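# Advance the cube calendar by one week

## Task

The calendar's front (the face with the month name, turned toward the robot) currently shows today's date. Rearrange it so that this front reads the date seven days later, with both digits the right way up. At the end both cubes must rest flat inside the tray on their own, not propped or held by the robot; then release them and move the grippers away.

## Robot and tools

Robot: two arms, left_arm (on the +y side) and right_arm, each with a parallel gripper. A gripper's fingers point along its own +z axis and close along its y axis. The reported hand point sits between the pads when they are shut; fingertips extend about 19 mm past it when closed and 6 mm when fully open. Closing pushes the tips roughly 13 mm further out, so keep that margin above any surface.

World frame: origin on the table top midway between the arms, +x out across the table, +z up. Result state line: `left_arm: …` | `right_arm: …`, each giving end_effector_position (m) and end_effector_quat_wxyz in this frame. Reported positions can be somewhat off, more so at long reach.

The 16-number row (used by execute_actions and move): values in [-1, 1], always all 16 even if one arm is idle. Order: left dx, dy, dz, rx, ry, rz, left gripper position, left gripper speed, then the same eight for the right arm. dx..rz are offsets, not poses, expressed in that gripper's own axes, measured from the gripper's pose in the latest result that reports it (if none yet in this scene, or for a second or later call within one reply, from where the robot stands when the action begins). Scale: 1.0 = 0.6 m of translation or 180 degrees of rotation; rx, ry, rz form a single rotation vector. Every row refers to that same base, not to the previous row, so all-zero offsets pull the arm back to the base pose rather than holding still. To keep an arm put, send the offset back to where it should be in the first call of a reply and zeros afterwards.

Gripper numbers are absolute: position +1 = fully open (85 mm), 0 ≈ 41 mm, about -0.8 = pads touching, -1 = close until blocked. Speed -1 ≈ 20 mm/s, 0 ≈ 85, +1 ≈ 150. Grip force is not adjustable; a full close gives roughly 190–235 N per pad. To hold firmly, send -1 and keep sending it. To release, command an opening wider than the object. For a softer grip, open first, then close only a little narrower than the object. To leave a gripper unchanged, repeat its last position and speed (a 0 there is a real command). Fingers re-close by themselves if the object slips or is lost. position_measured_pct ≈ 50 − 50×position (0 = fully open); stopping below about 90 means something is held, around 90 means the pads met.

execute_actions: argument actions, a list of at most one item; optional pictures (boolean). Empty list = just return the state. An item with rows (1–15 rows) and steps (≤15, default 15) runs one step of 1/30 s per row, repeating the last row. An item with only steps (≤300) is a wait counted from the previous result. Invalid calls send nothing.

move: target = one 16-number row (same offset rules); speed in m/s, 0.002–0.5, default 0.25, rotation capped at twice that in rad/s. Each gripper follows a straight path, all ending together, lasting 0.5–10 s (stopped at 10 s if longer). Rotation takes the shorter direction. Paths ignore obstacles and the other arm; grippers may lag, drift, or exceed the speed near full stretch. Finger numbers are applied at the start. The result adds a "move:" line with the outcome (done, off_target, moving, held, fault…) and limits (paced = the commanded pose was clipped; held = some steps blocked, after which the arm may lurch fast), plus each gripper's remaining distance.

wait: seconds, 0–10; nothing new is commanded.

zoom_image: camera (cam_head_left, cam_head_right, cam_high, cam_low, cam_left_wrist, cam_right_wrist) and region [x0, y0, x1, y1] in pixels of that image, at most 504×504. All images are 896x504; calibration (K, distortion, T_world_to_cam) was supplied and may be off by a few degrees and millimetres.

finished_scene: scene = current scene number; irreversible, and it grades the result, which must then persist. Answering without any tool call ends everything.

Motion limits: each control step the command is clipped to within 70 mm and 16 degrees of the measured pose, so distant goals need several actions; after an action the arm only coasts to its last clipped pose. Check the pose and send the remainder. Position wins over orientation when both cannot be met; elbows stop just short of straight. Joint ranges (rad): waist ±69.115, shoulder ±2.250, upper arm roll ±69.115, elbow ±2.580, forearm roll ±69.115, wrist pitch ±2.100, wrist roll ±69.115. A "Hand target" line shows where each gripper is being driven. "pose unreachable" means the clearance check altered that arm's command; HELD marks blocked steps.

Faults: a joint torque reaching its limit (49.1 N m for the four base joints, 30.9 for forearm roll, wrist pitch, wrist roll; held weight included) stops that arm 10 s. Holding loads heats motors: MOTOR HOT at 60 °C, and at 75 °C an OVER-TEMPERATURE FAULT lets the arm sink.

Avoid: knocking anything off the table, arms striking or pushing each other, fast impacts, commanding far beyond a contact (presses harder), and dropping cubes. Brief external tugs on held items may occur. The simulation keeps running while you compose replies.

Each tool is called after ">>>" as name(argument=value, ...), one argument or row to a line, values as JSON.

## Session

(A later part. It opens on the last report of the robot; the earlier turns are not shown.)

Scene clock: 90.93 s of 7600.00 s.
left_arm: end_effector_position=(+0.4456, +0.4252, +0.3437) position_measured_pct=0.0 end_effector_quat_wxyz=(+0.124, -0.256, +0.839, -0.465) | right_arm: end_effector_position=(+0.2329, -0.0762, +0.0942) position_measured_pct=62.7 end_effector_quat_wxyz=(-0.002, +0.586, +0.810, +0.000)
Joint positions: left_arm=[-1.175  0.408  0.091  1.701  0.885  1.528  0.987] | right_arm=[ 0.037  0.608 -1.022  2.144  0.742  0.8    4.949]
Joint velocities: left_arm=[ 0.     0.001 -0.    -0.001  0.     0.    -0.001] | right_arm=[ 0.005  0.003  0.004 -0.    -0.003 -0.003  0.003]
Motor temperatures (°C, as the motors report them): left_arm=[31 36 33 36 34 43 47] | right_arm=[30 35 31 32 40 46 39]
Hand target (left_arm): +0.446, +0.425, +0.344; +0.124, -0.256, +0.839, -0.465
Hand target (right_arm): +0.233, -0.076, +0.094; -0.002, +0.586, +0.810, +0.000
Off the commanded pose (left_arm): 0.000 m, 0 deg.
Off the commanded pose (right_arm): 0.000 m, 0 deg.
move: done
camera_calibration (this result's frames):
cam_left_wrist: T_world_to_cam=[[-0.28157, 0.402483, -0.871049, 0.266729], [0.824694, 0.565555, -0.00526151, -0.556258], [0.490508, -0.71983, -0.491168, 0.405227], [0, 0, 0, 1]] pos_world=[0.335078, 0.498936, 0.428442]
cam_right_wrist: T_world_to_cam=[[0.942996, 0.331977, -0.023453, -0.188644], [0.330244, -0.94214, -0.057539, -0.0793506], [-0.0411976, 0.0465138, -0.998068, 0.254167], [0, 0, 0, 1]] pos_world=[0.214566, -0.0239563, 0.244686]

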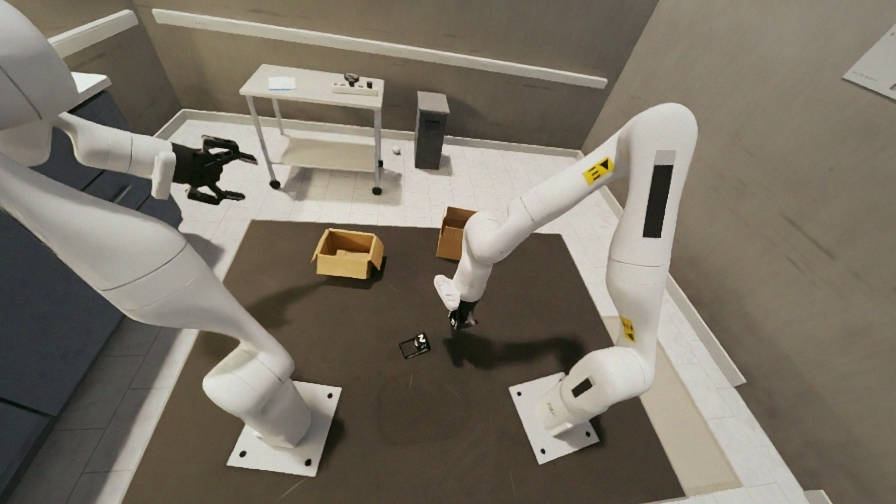

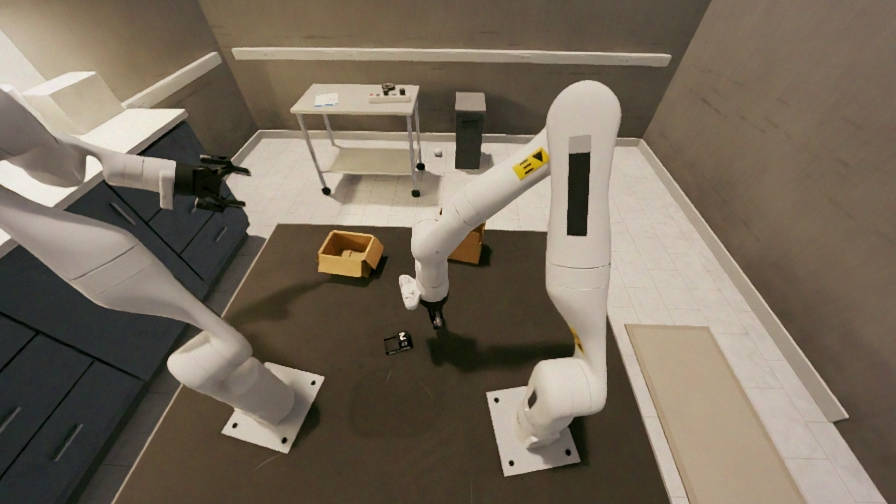

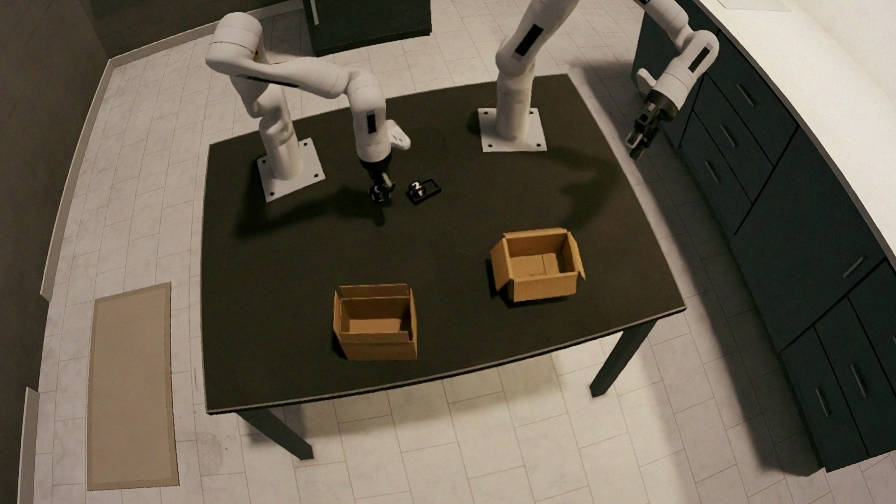

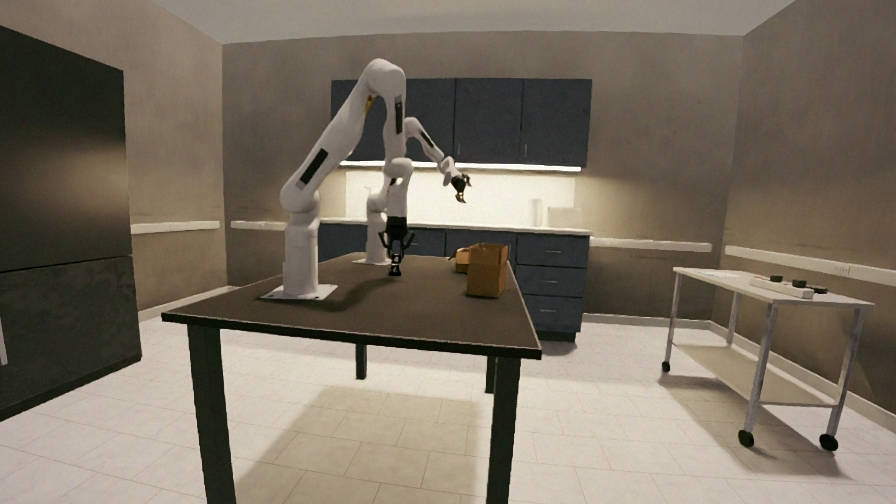

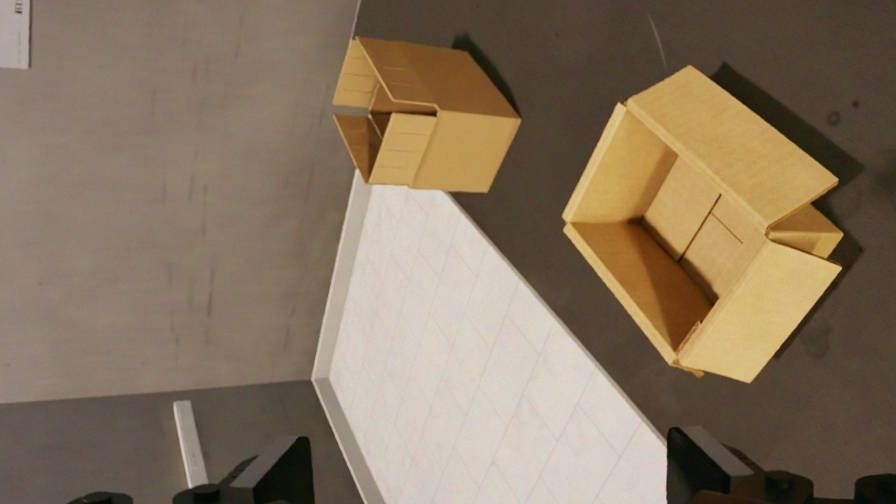

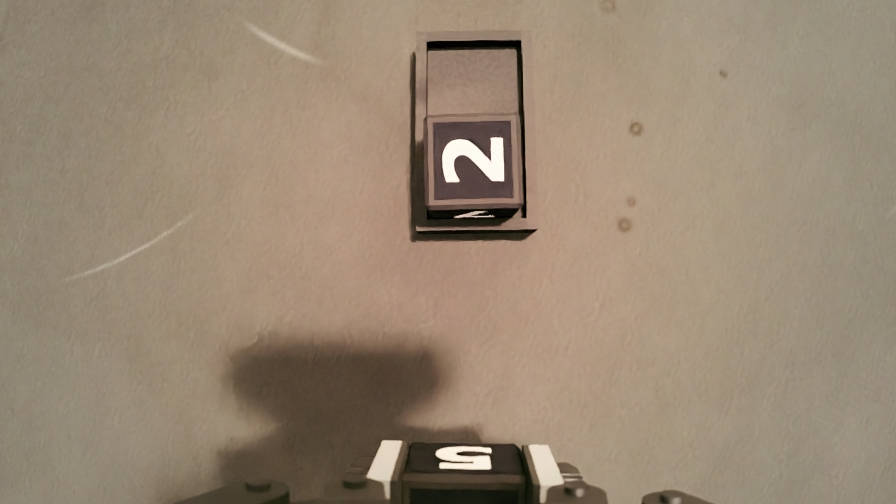

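>>> move(
  target=[0,0,0,0,0,0,1,0, 0.209,0.003,0.025,0,0,0,-1,-0.3],
  speed=0.12,
)

Scene clock: 94.37 s of 7600.00 s.
left_arm: end_effector_position=(+0.4456, +0.4252, +0.3437) position_measured_pct=0.0 end_effector_quat_wxyz=(+0.124, -0.256, +0.839, -0.465) | right_arm: end_effector_position=(+0.1957, +0.0435, +0.0798) position_measured_pct=62.7 end_effector_quat_wxyz=(-0.001, +0.586, +0.810, +0.001)
Joint positions: left_arm=[-1.175  0.408  0.091  1.701  0.885  1.528  0.987] | right_arm=[-0.332  0.745 -0.942  1.915  0.777  0.895  4.738]
Joint velocities: left_arm=[-0.    -0.001  0.001  0.    -0.     0.    -0.   ] | right_arm=[-0.009  0.006 -0.003 -0.001  0.002  0.002 -0.001]
Motor temperatures (°C, as the motors report them): left_arm=[31 36 33 36 34 43 47] | right_arm=[30 35 31 32 40 46 39]
Hand target (left_arm): +0.446, +0.425, +0.344; +0.124, -0.256, +0.839, -0.465
Hand target (right_arm): +0.195, +0.044, +0.080; -0.001, +0.586, +0.810, +0.001
Off the commanded pose (left_arm): 0.000 m, 0 deg.
Off the commanded pose (right_arm): 0.000 m, 0 deg.
move: done
camera_calibration (this result's frames):
cam_left_wrist: T_world_to_cam=[[-0.28157, 0.402482, -0.871049, 0.266729], [0.824694, 0.565555, -0.00526088, -0.55626], [0.490509, -0.71983, -0.491168, 0.405227], [0, 0, 0, 1]] pos_world=[0.335079, 0.498936, 0.428442]
cam_right_wrist: T_world_to_cam=[[0.943431, 0.330829, -0.0221462, -0.19375], [0.32916, -0.942521, -0.057522, 0.0451567], [-0.0399033, 0.0469784, -0.998099, 0.232431], [0, 0, 0, 1]] pos_world=[0.177201, 0.0957401, 0.230295]

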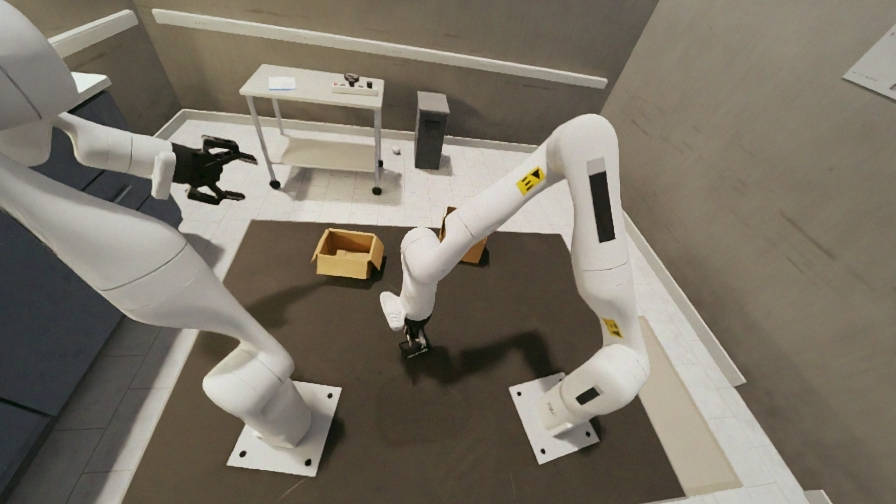

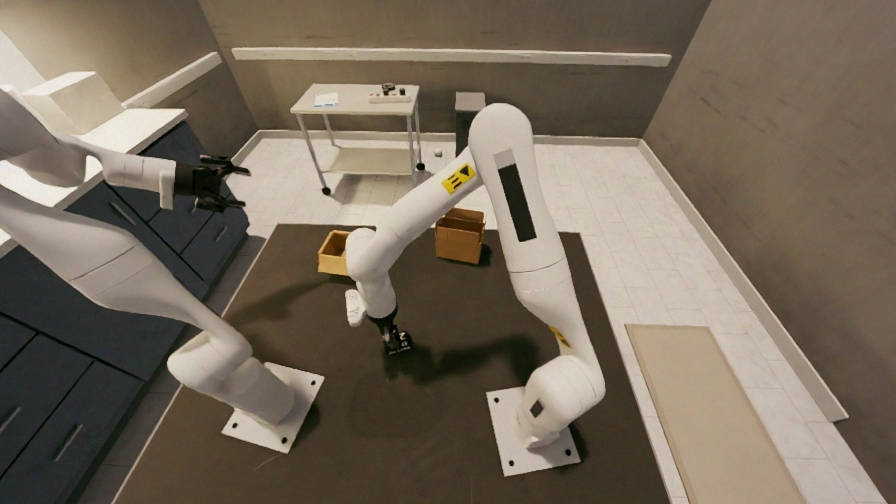

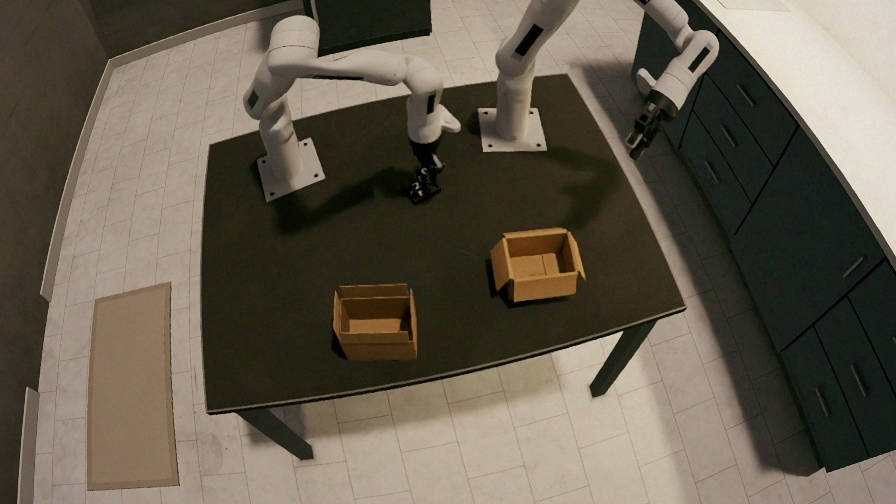

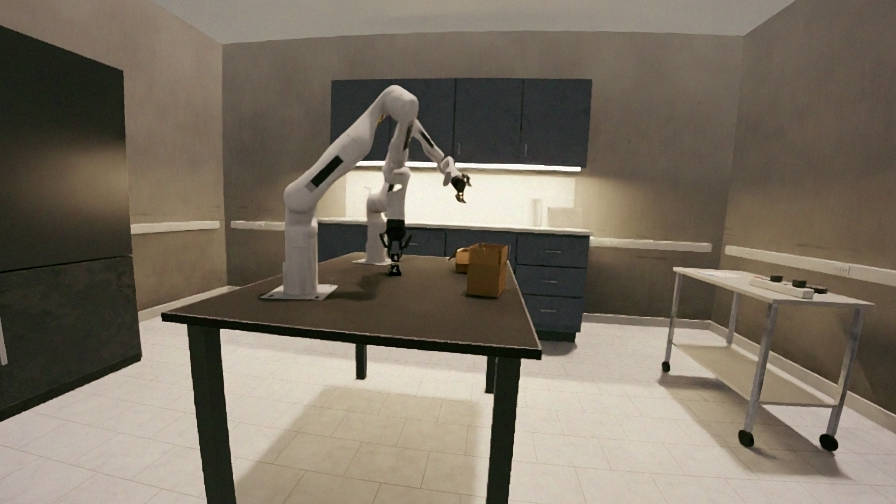

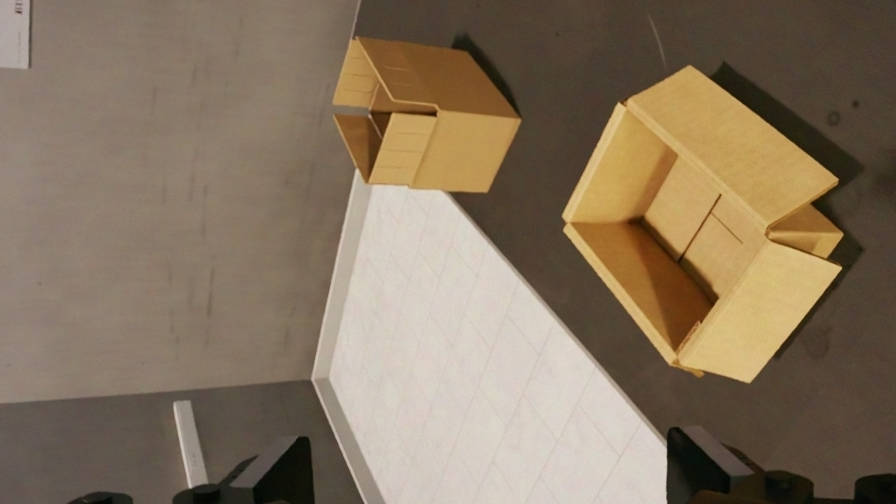

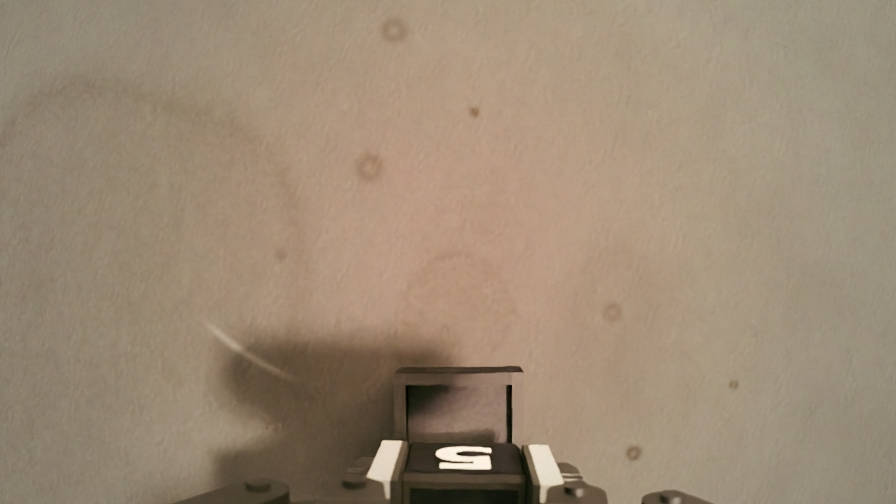

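>>> move(
  target=[0,0,0,0,0,0,1,0, 0.0095,0,0.035,0,0,0,-1,-0.3],
  speed=0.04,
)

Scene clock: 98.10 s of 7600.00 s.
left_arm: end_effector_position=(+0.4456, +0.4252, +0.3437) position_measured_pct=0.0 end_effector_quat_wxyz=(+0.124, -0.256, +0.839, -0.465) | right_arm: end_effector_position=(+0.1940, +0.0490, +0.0589) position_measured_pct=62.7 end_effector_quat_wxyz=(-0.001, +0.586, +0.810, +0.001)
Joint positions: left_arm=[-1.175  0.408  0.091  1.701  0.885  1.528  0.987] | right_arm=[-0.369  0.785 -0.903  1.919  0.823  0.857  4.697]
Joint velocities: left_arm=[ 0.    -0.    -0.     0.    -0.001 -0.     0.001] | right_arm=[-0.001  0.004  0.001 -0.    -0.001 -0.001  0.001]
Motor temperatures (°C, as the motors report them): left_arm=[31 36 33 36 34 43 47] | right_arm=[30 35 31 32 40 46 39]
Hand target (left_arm): +0.446, +0.425, +0.344; +0.124, -0.256, +0.839, -0.465
Hand target (right_arm): +0.194, +0.049, +0.059; -0.001, +0.586, +0.810, +0.001
Off the commanded pose (left_arm): 0.000 m, 0 deg.
Off the commanded pose (right_arm): 0.000 m, 0 deg.
move: done
camera_calibration (this result's frames):
cam_left_wrist: T_world_to_cam=[[-0.281569, 0.402482, -0.871049, 0.266728], [0.824693, 0.565556, -0.00526024, -0.556261], [0.49051, -0.719829, -0.491168, 0.405226], [0, 0, 0, 1]] pos_world=[0.33508, 0.498937, 0.428441]
cam_right_wrist: T_world_to_cam=[[0.943437, 0.330848, -0.021592, -0.194433], [0.329204, -0.942504, -0.057541, 0.0497205], [-0.0393879, 0.0471782, -0.99811, 0.211145], [0, 0, 0, 1]] pos_world=[0.175384, 0.101228, 0.209409]

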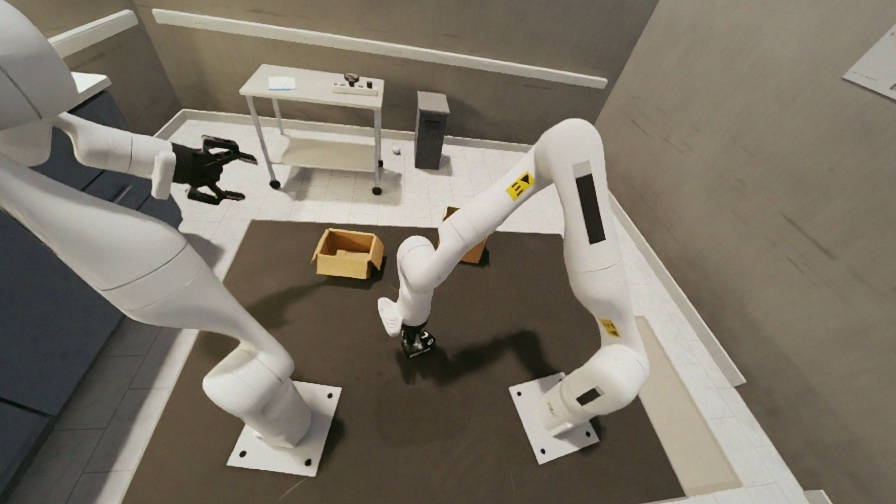

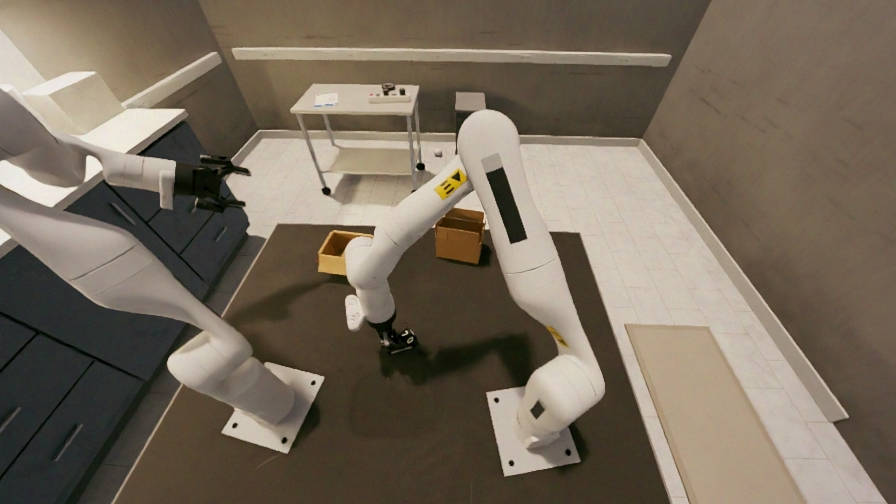

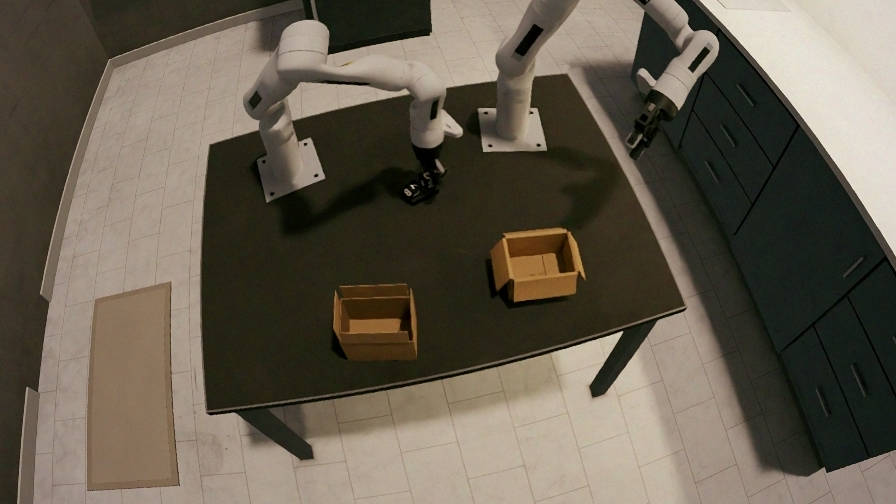

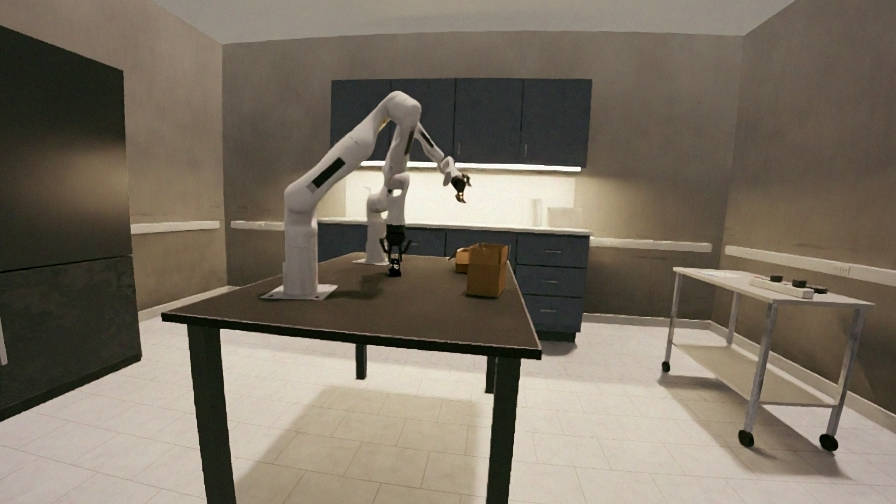

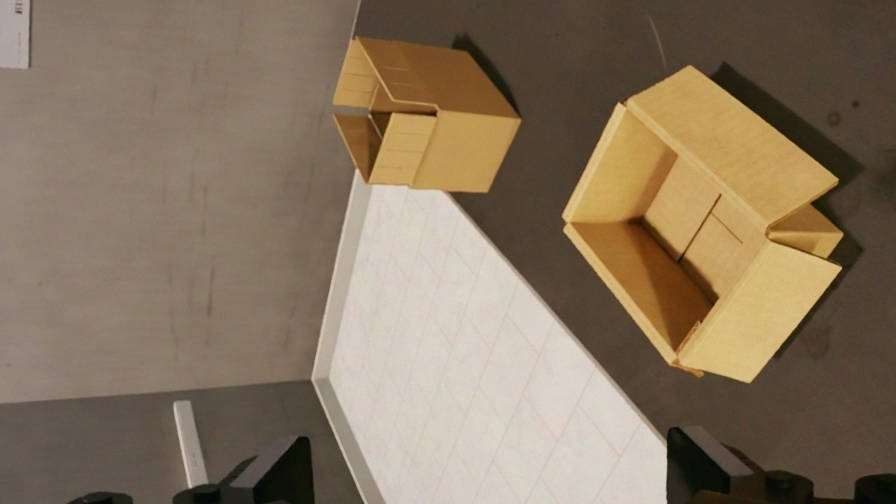

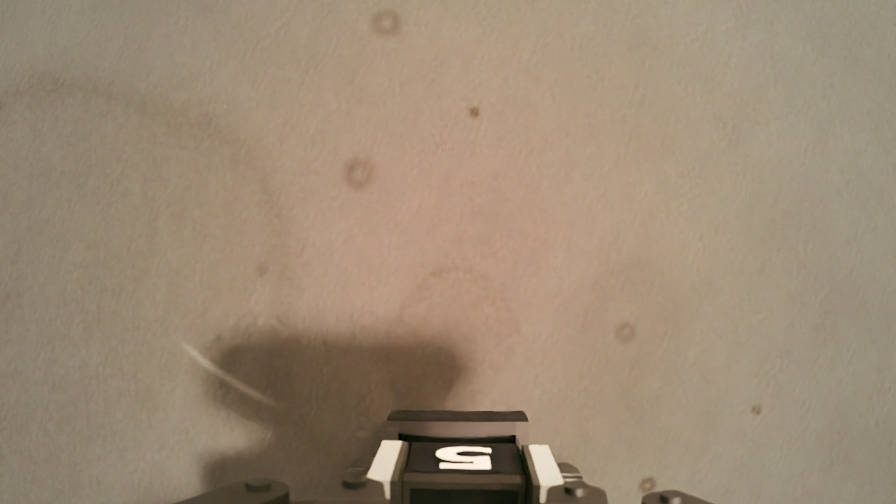

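>>> zoom_image(
  camera="cam_high",
  region=[390, 150, 460, 215],
)

>>> zoom_image(
  camera="cam_head_left",
  region=[385, 310, 455, 370],
)

Region (390, 150, 460, 215) of cam_high's 896x504 image, scaled by 7.200, with more detail than that image has; it fills the top 468 rows of this view, and the rest is white.

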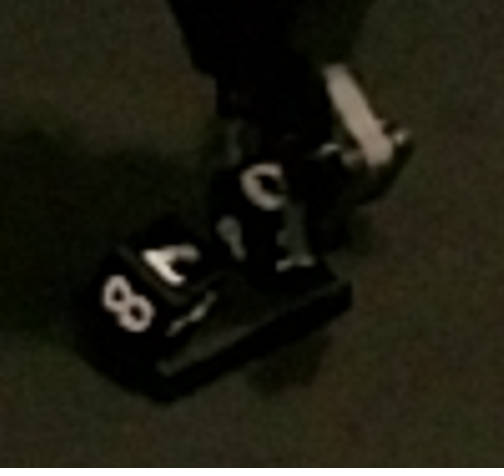

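Region (385, 310, 455, 370) of cam_head_left's 896x504 image, scaled by 7.200, with more detail than that image has; it fills the top 432 rows of this view, and the rest is white.

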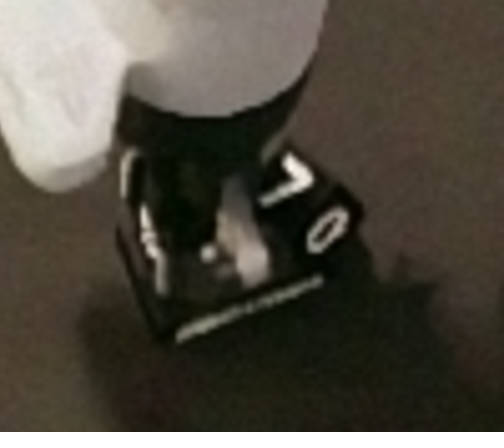

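>>> move(
  target=[0,0,0,0,0,0,1,0, 0,0,-0.06,0,0,0,-1,-0.3],
  speed=0.03,
)

>>> move(
  target=[0,0,0,0,0,0,1,0, 0.08,0,-0.03,0,0,0,-1,-0.3],
  speed=0.1,
)

Scene clock: 104.90 s of 7600.00 s.
left_arm: end_effector_position=(+0.4456, +0.4252, +0.3437) position_measured_pct=0.0 end_effector_quat_wxyz=(+0.124, -0.256, +0.839, -0.465) | right_arm: end_effector_position=(+0.1940, +0.0489, +0.0949) position_measured_pct=62.7 end_effector_quat_wxyz=(-0.001, +0.586, +0.810, +0.001)
Joint positions: left_arm=[-1.175  0.408  0.091  1.701  0.885  1.528  0.987] | right_arm=[-0.329  0.726 -0.965  1.888  0.744  0.934  4.758]
Joint velocities: left_arm=[ 0.    -0.001  0.     0.001 -0.001  0.001  0.   ] | right_arm=[ 0.002 -0.002  0.002 -0.     0.    -0.     0.   ]
Motor temperatures (°C, as the motors report them): left_arm=[31 36 33 36 34 43 47] | right_arm=[30 35 31 32 40 46 39]
Hand target (left_arm): +0.446, +0.425, +0.344; +0.124, -0.256, +0.839, -0.465
Hand target (right_arm): +0.194, +0.049, +0.095; -0.001, +0.586, +0.810, +0.001
Off the commanded pose (left_arm): 0.000 m, 0 deg.
Off the commanded pose (right_arm): 0.000 m, 0 deg.
move: done
camera_calibration (this result's frames):
cam_left_wrist: T_world_to_cam=[[-0.281569, 0.402482, -0.871049, 0.266728], [0.824692, 0.565557, -0.00525957, -0.556262], [0.490511, -0.719829, -0.491167, 0.405225], [0, 0, 0, 1]] pos_world=[0.33508, 0.498937, 0.428441]
cam_right_wrist: T_world_to_cam=[[0.943433, 0.33083, -0.022024, -0.193568], [0.329162, -0.942513, -0.0576251, 0.0516992], [-0.0398221, 0.047116, -0.998095, 0.247192], [0, 0, 0, 1]] pos_world=[0.175445, 0.101119, 0.245437]

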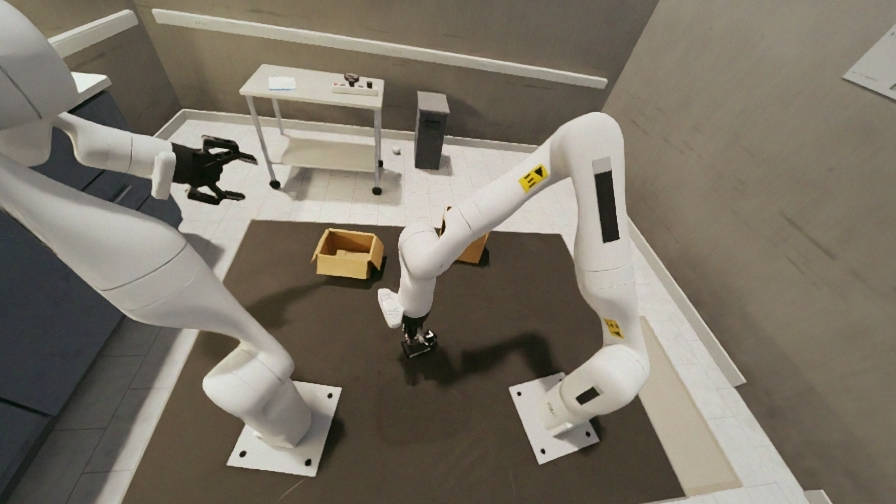

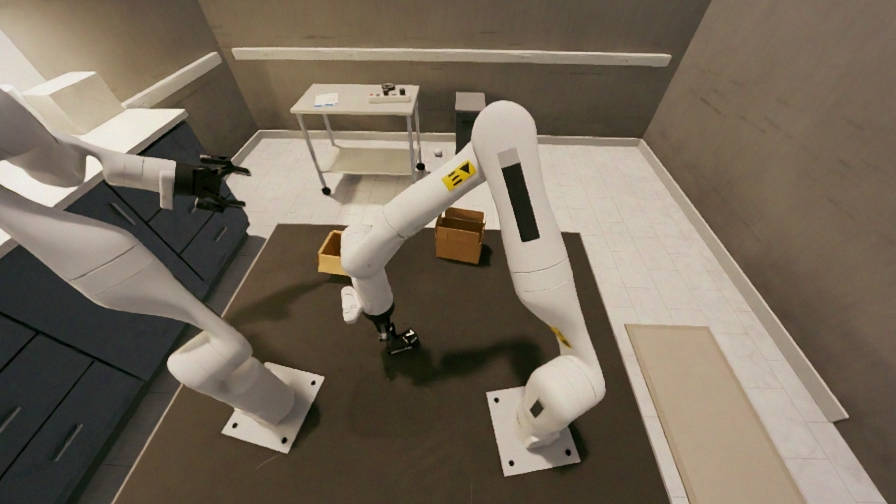

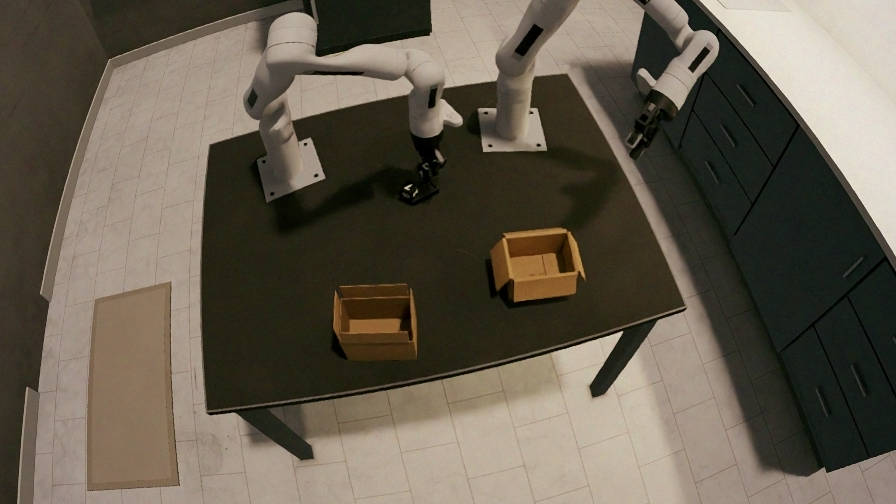

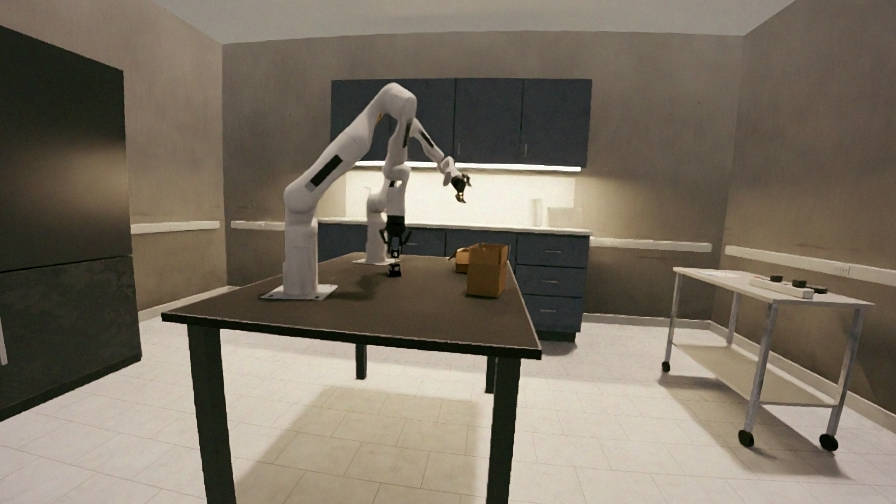

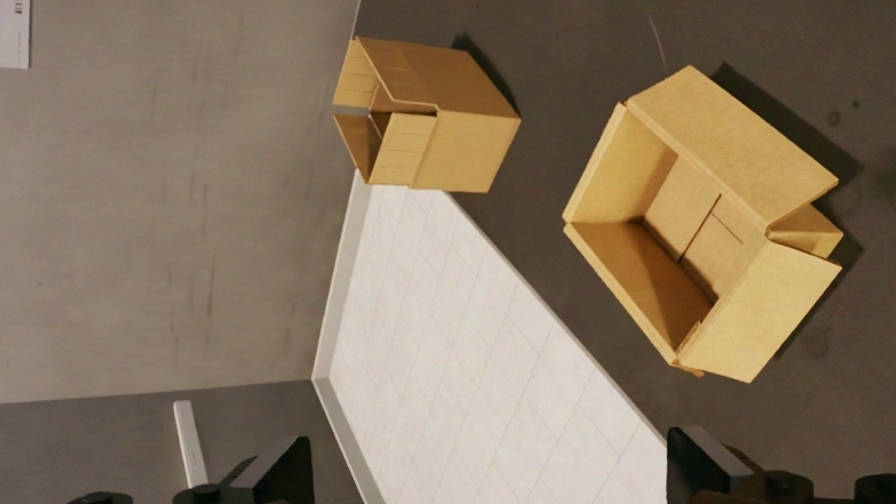

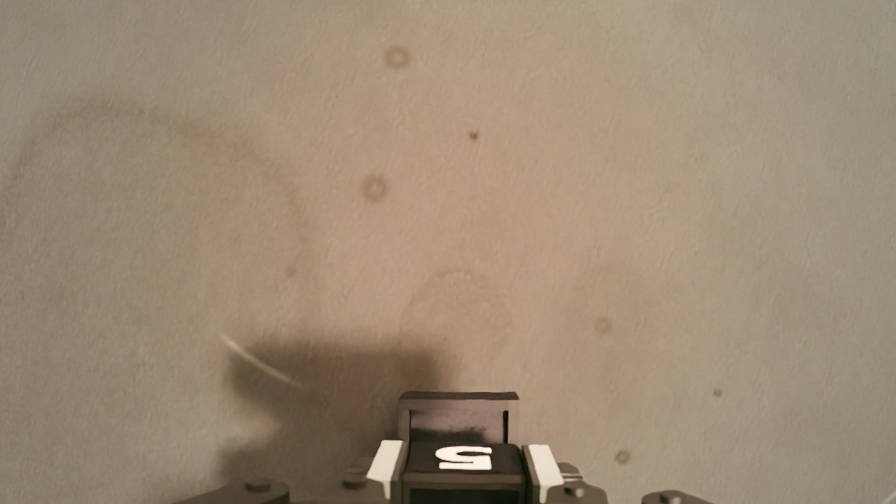

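Scene clock: 105.70 s of 7600.00 s.
left_arm: end_effector_position=(+0.4456, +0.4252, +0.3436) position_measured_pct=0.0 end_effector_quat_wxyz=(+0.124, -0.256, +0.839, -0.465) | right_arm: end_effector_position=(+0.1794, +0.0943, +0.1133) position_measured_pct=62.7 end_effector_quat_wxyz=(-0.001, +0.587, +0.810, +0.001)
Joint positions: left_arm=[-1.175  0.408  0.091  1.701  0.885  1.528  0.987] | right_arm=[-0.429  0.751 -0.968  1.75   0.713  1.031  4.748]
Joint velocities: left_arm=[-0.    -0.     0.     0.001  0.001  0.    -0.   ] | right_arm=[-0.008  0.004 -0.003 -0.002  0.001  0.002 -0.001]
Motor temperatures (°C, as the motors report them): left_arm=[31 36 33 36 34 43 47] | right_arm=[30 35 31 32 40 46 39]
Hand target (left_arm): +0.446, +0.425, +0.344; +0.124, -0.256, +0.839, -0.465
Hand target (right_arm): +0.179, +0.094, +0.113; -0.001, +0.587, +0.810, +0.001
Off the commanded pose (left_arm): 0.000 m, 0 deg.
Off the commanded pose (right_arm): 0.001 m, 0 deg.
move: done
camera_calibration (this result's frames):
cam_left_wrist: T_world_to_cam=[[-0.281569, 0.402482, -0.87105, 0.266728], [0.824692, 0.565558, -0.00525902, -0.556264], [0.490512, -0.719828, -0.491167, 0.405224], [0, 0, 0, 1]] pos_world=[0.335081, 0.498938, 0.428441]
cam_right_wrist: T_world_to_cam=[[0.943811, 0.329784, -0.0215184, -0.194488], [0.328141, -0.942869, -0.057632, 0.100522], [-0.0392951, 0.0473326, -0.998106, 0.262672], [0, 0, 0, 1]] pos_world=[0.160897, 0.146485, 0.263782]

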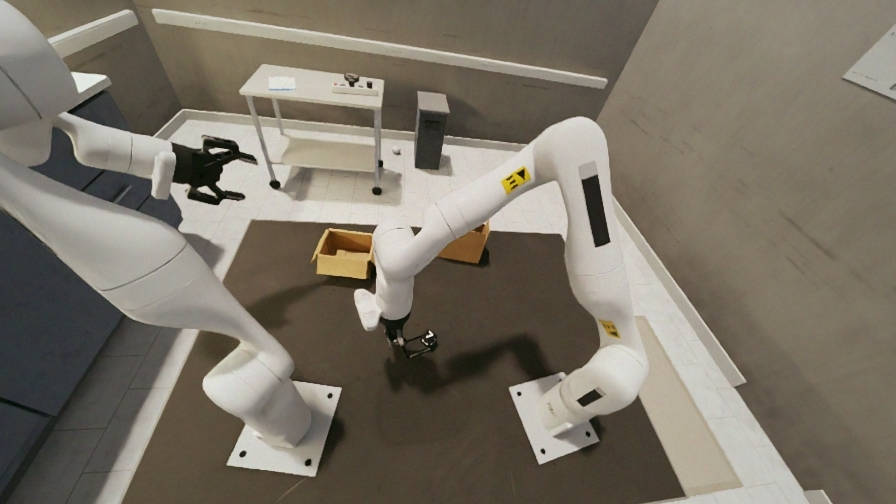

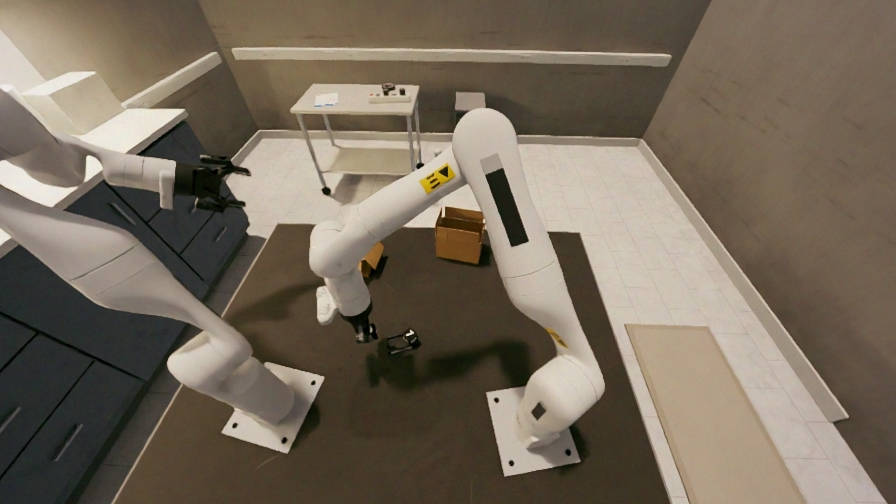

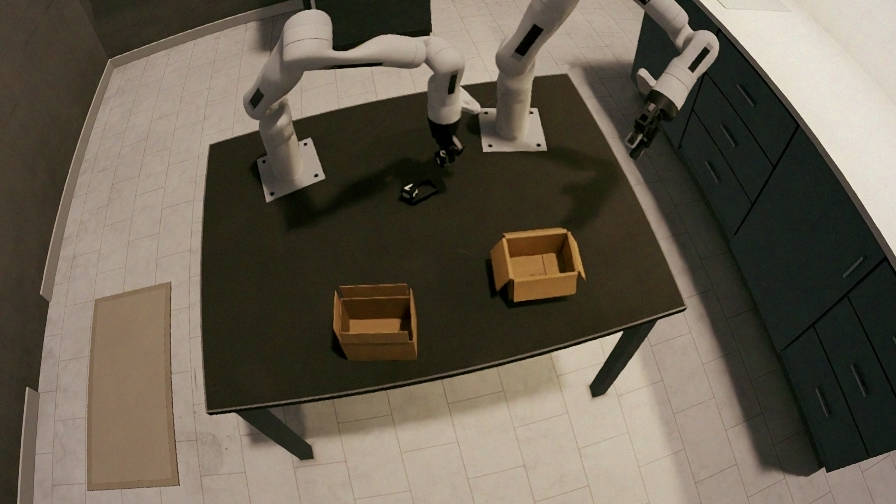

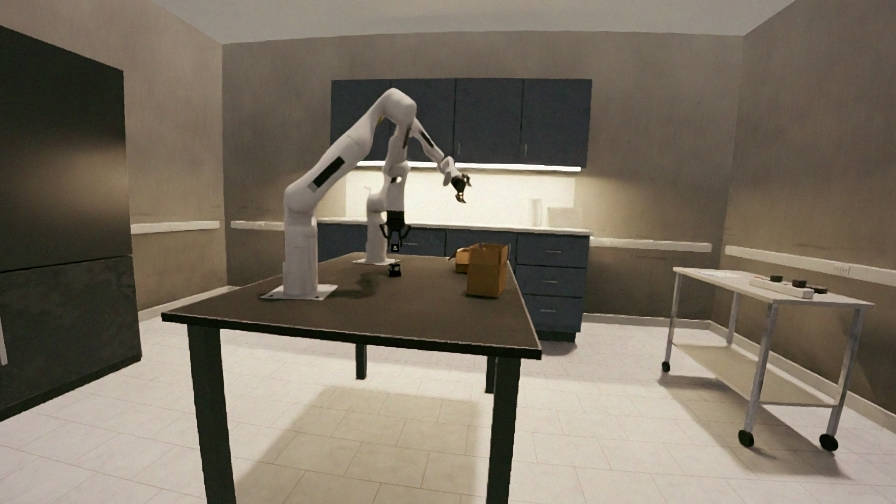

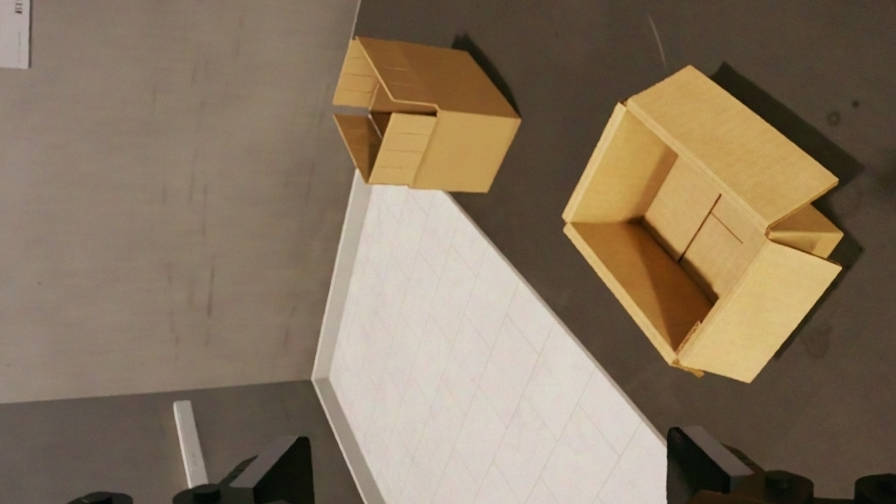

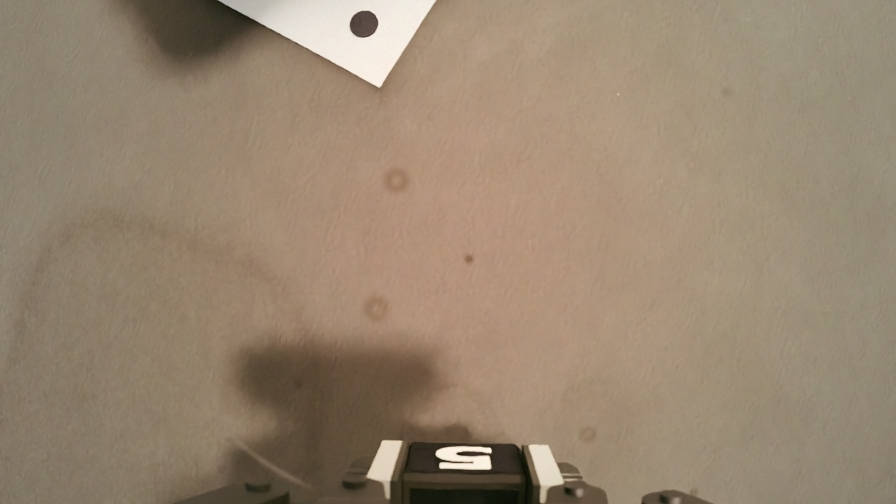

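>>> zoom_image(
  camera="cam_head_left",
  region=[385, 315, 455, 370],
)

>>> zoom_image(
  camera="cam_high",
  region=[385, 160, 455, 215],
)

Region (385, 315, 455, 370) of cam_head_left's 896x504 image, scaled by 7.200, with more detail than that image has; it fills the top 396 rows of this view, and the rest is white.

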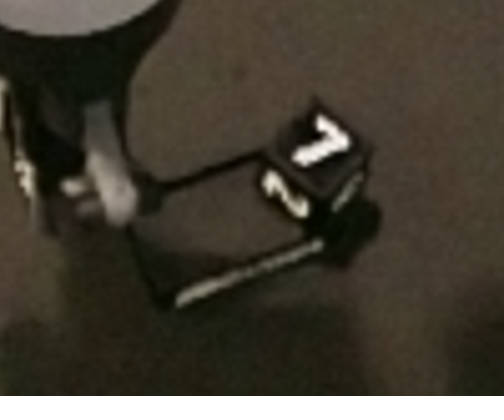

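Region (385, 160, 455, 215) of cam_high's 896x504 image, scaled by 7.200, with more detail than that image has; it fills the top 396 rows of this view, and the rest is white.

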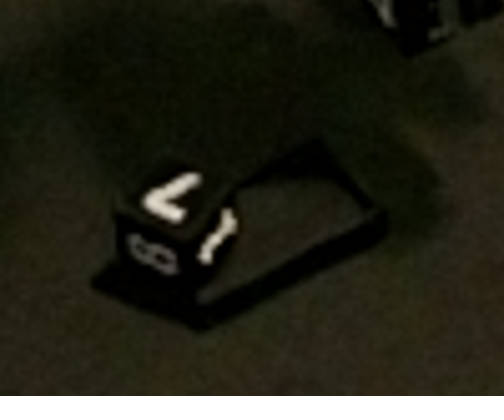

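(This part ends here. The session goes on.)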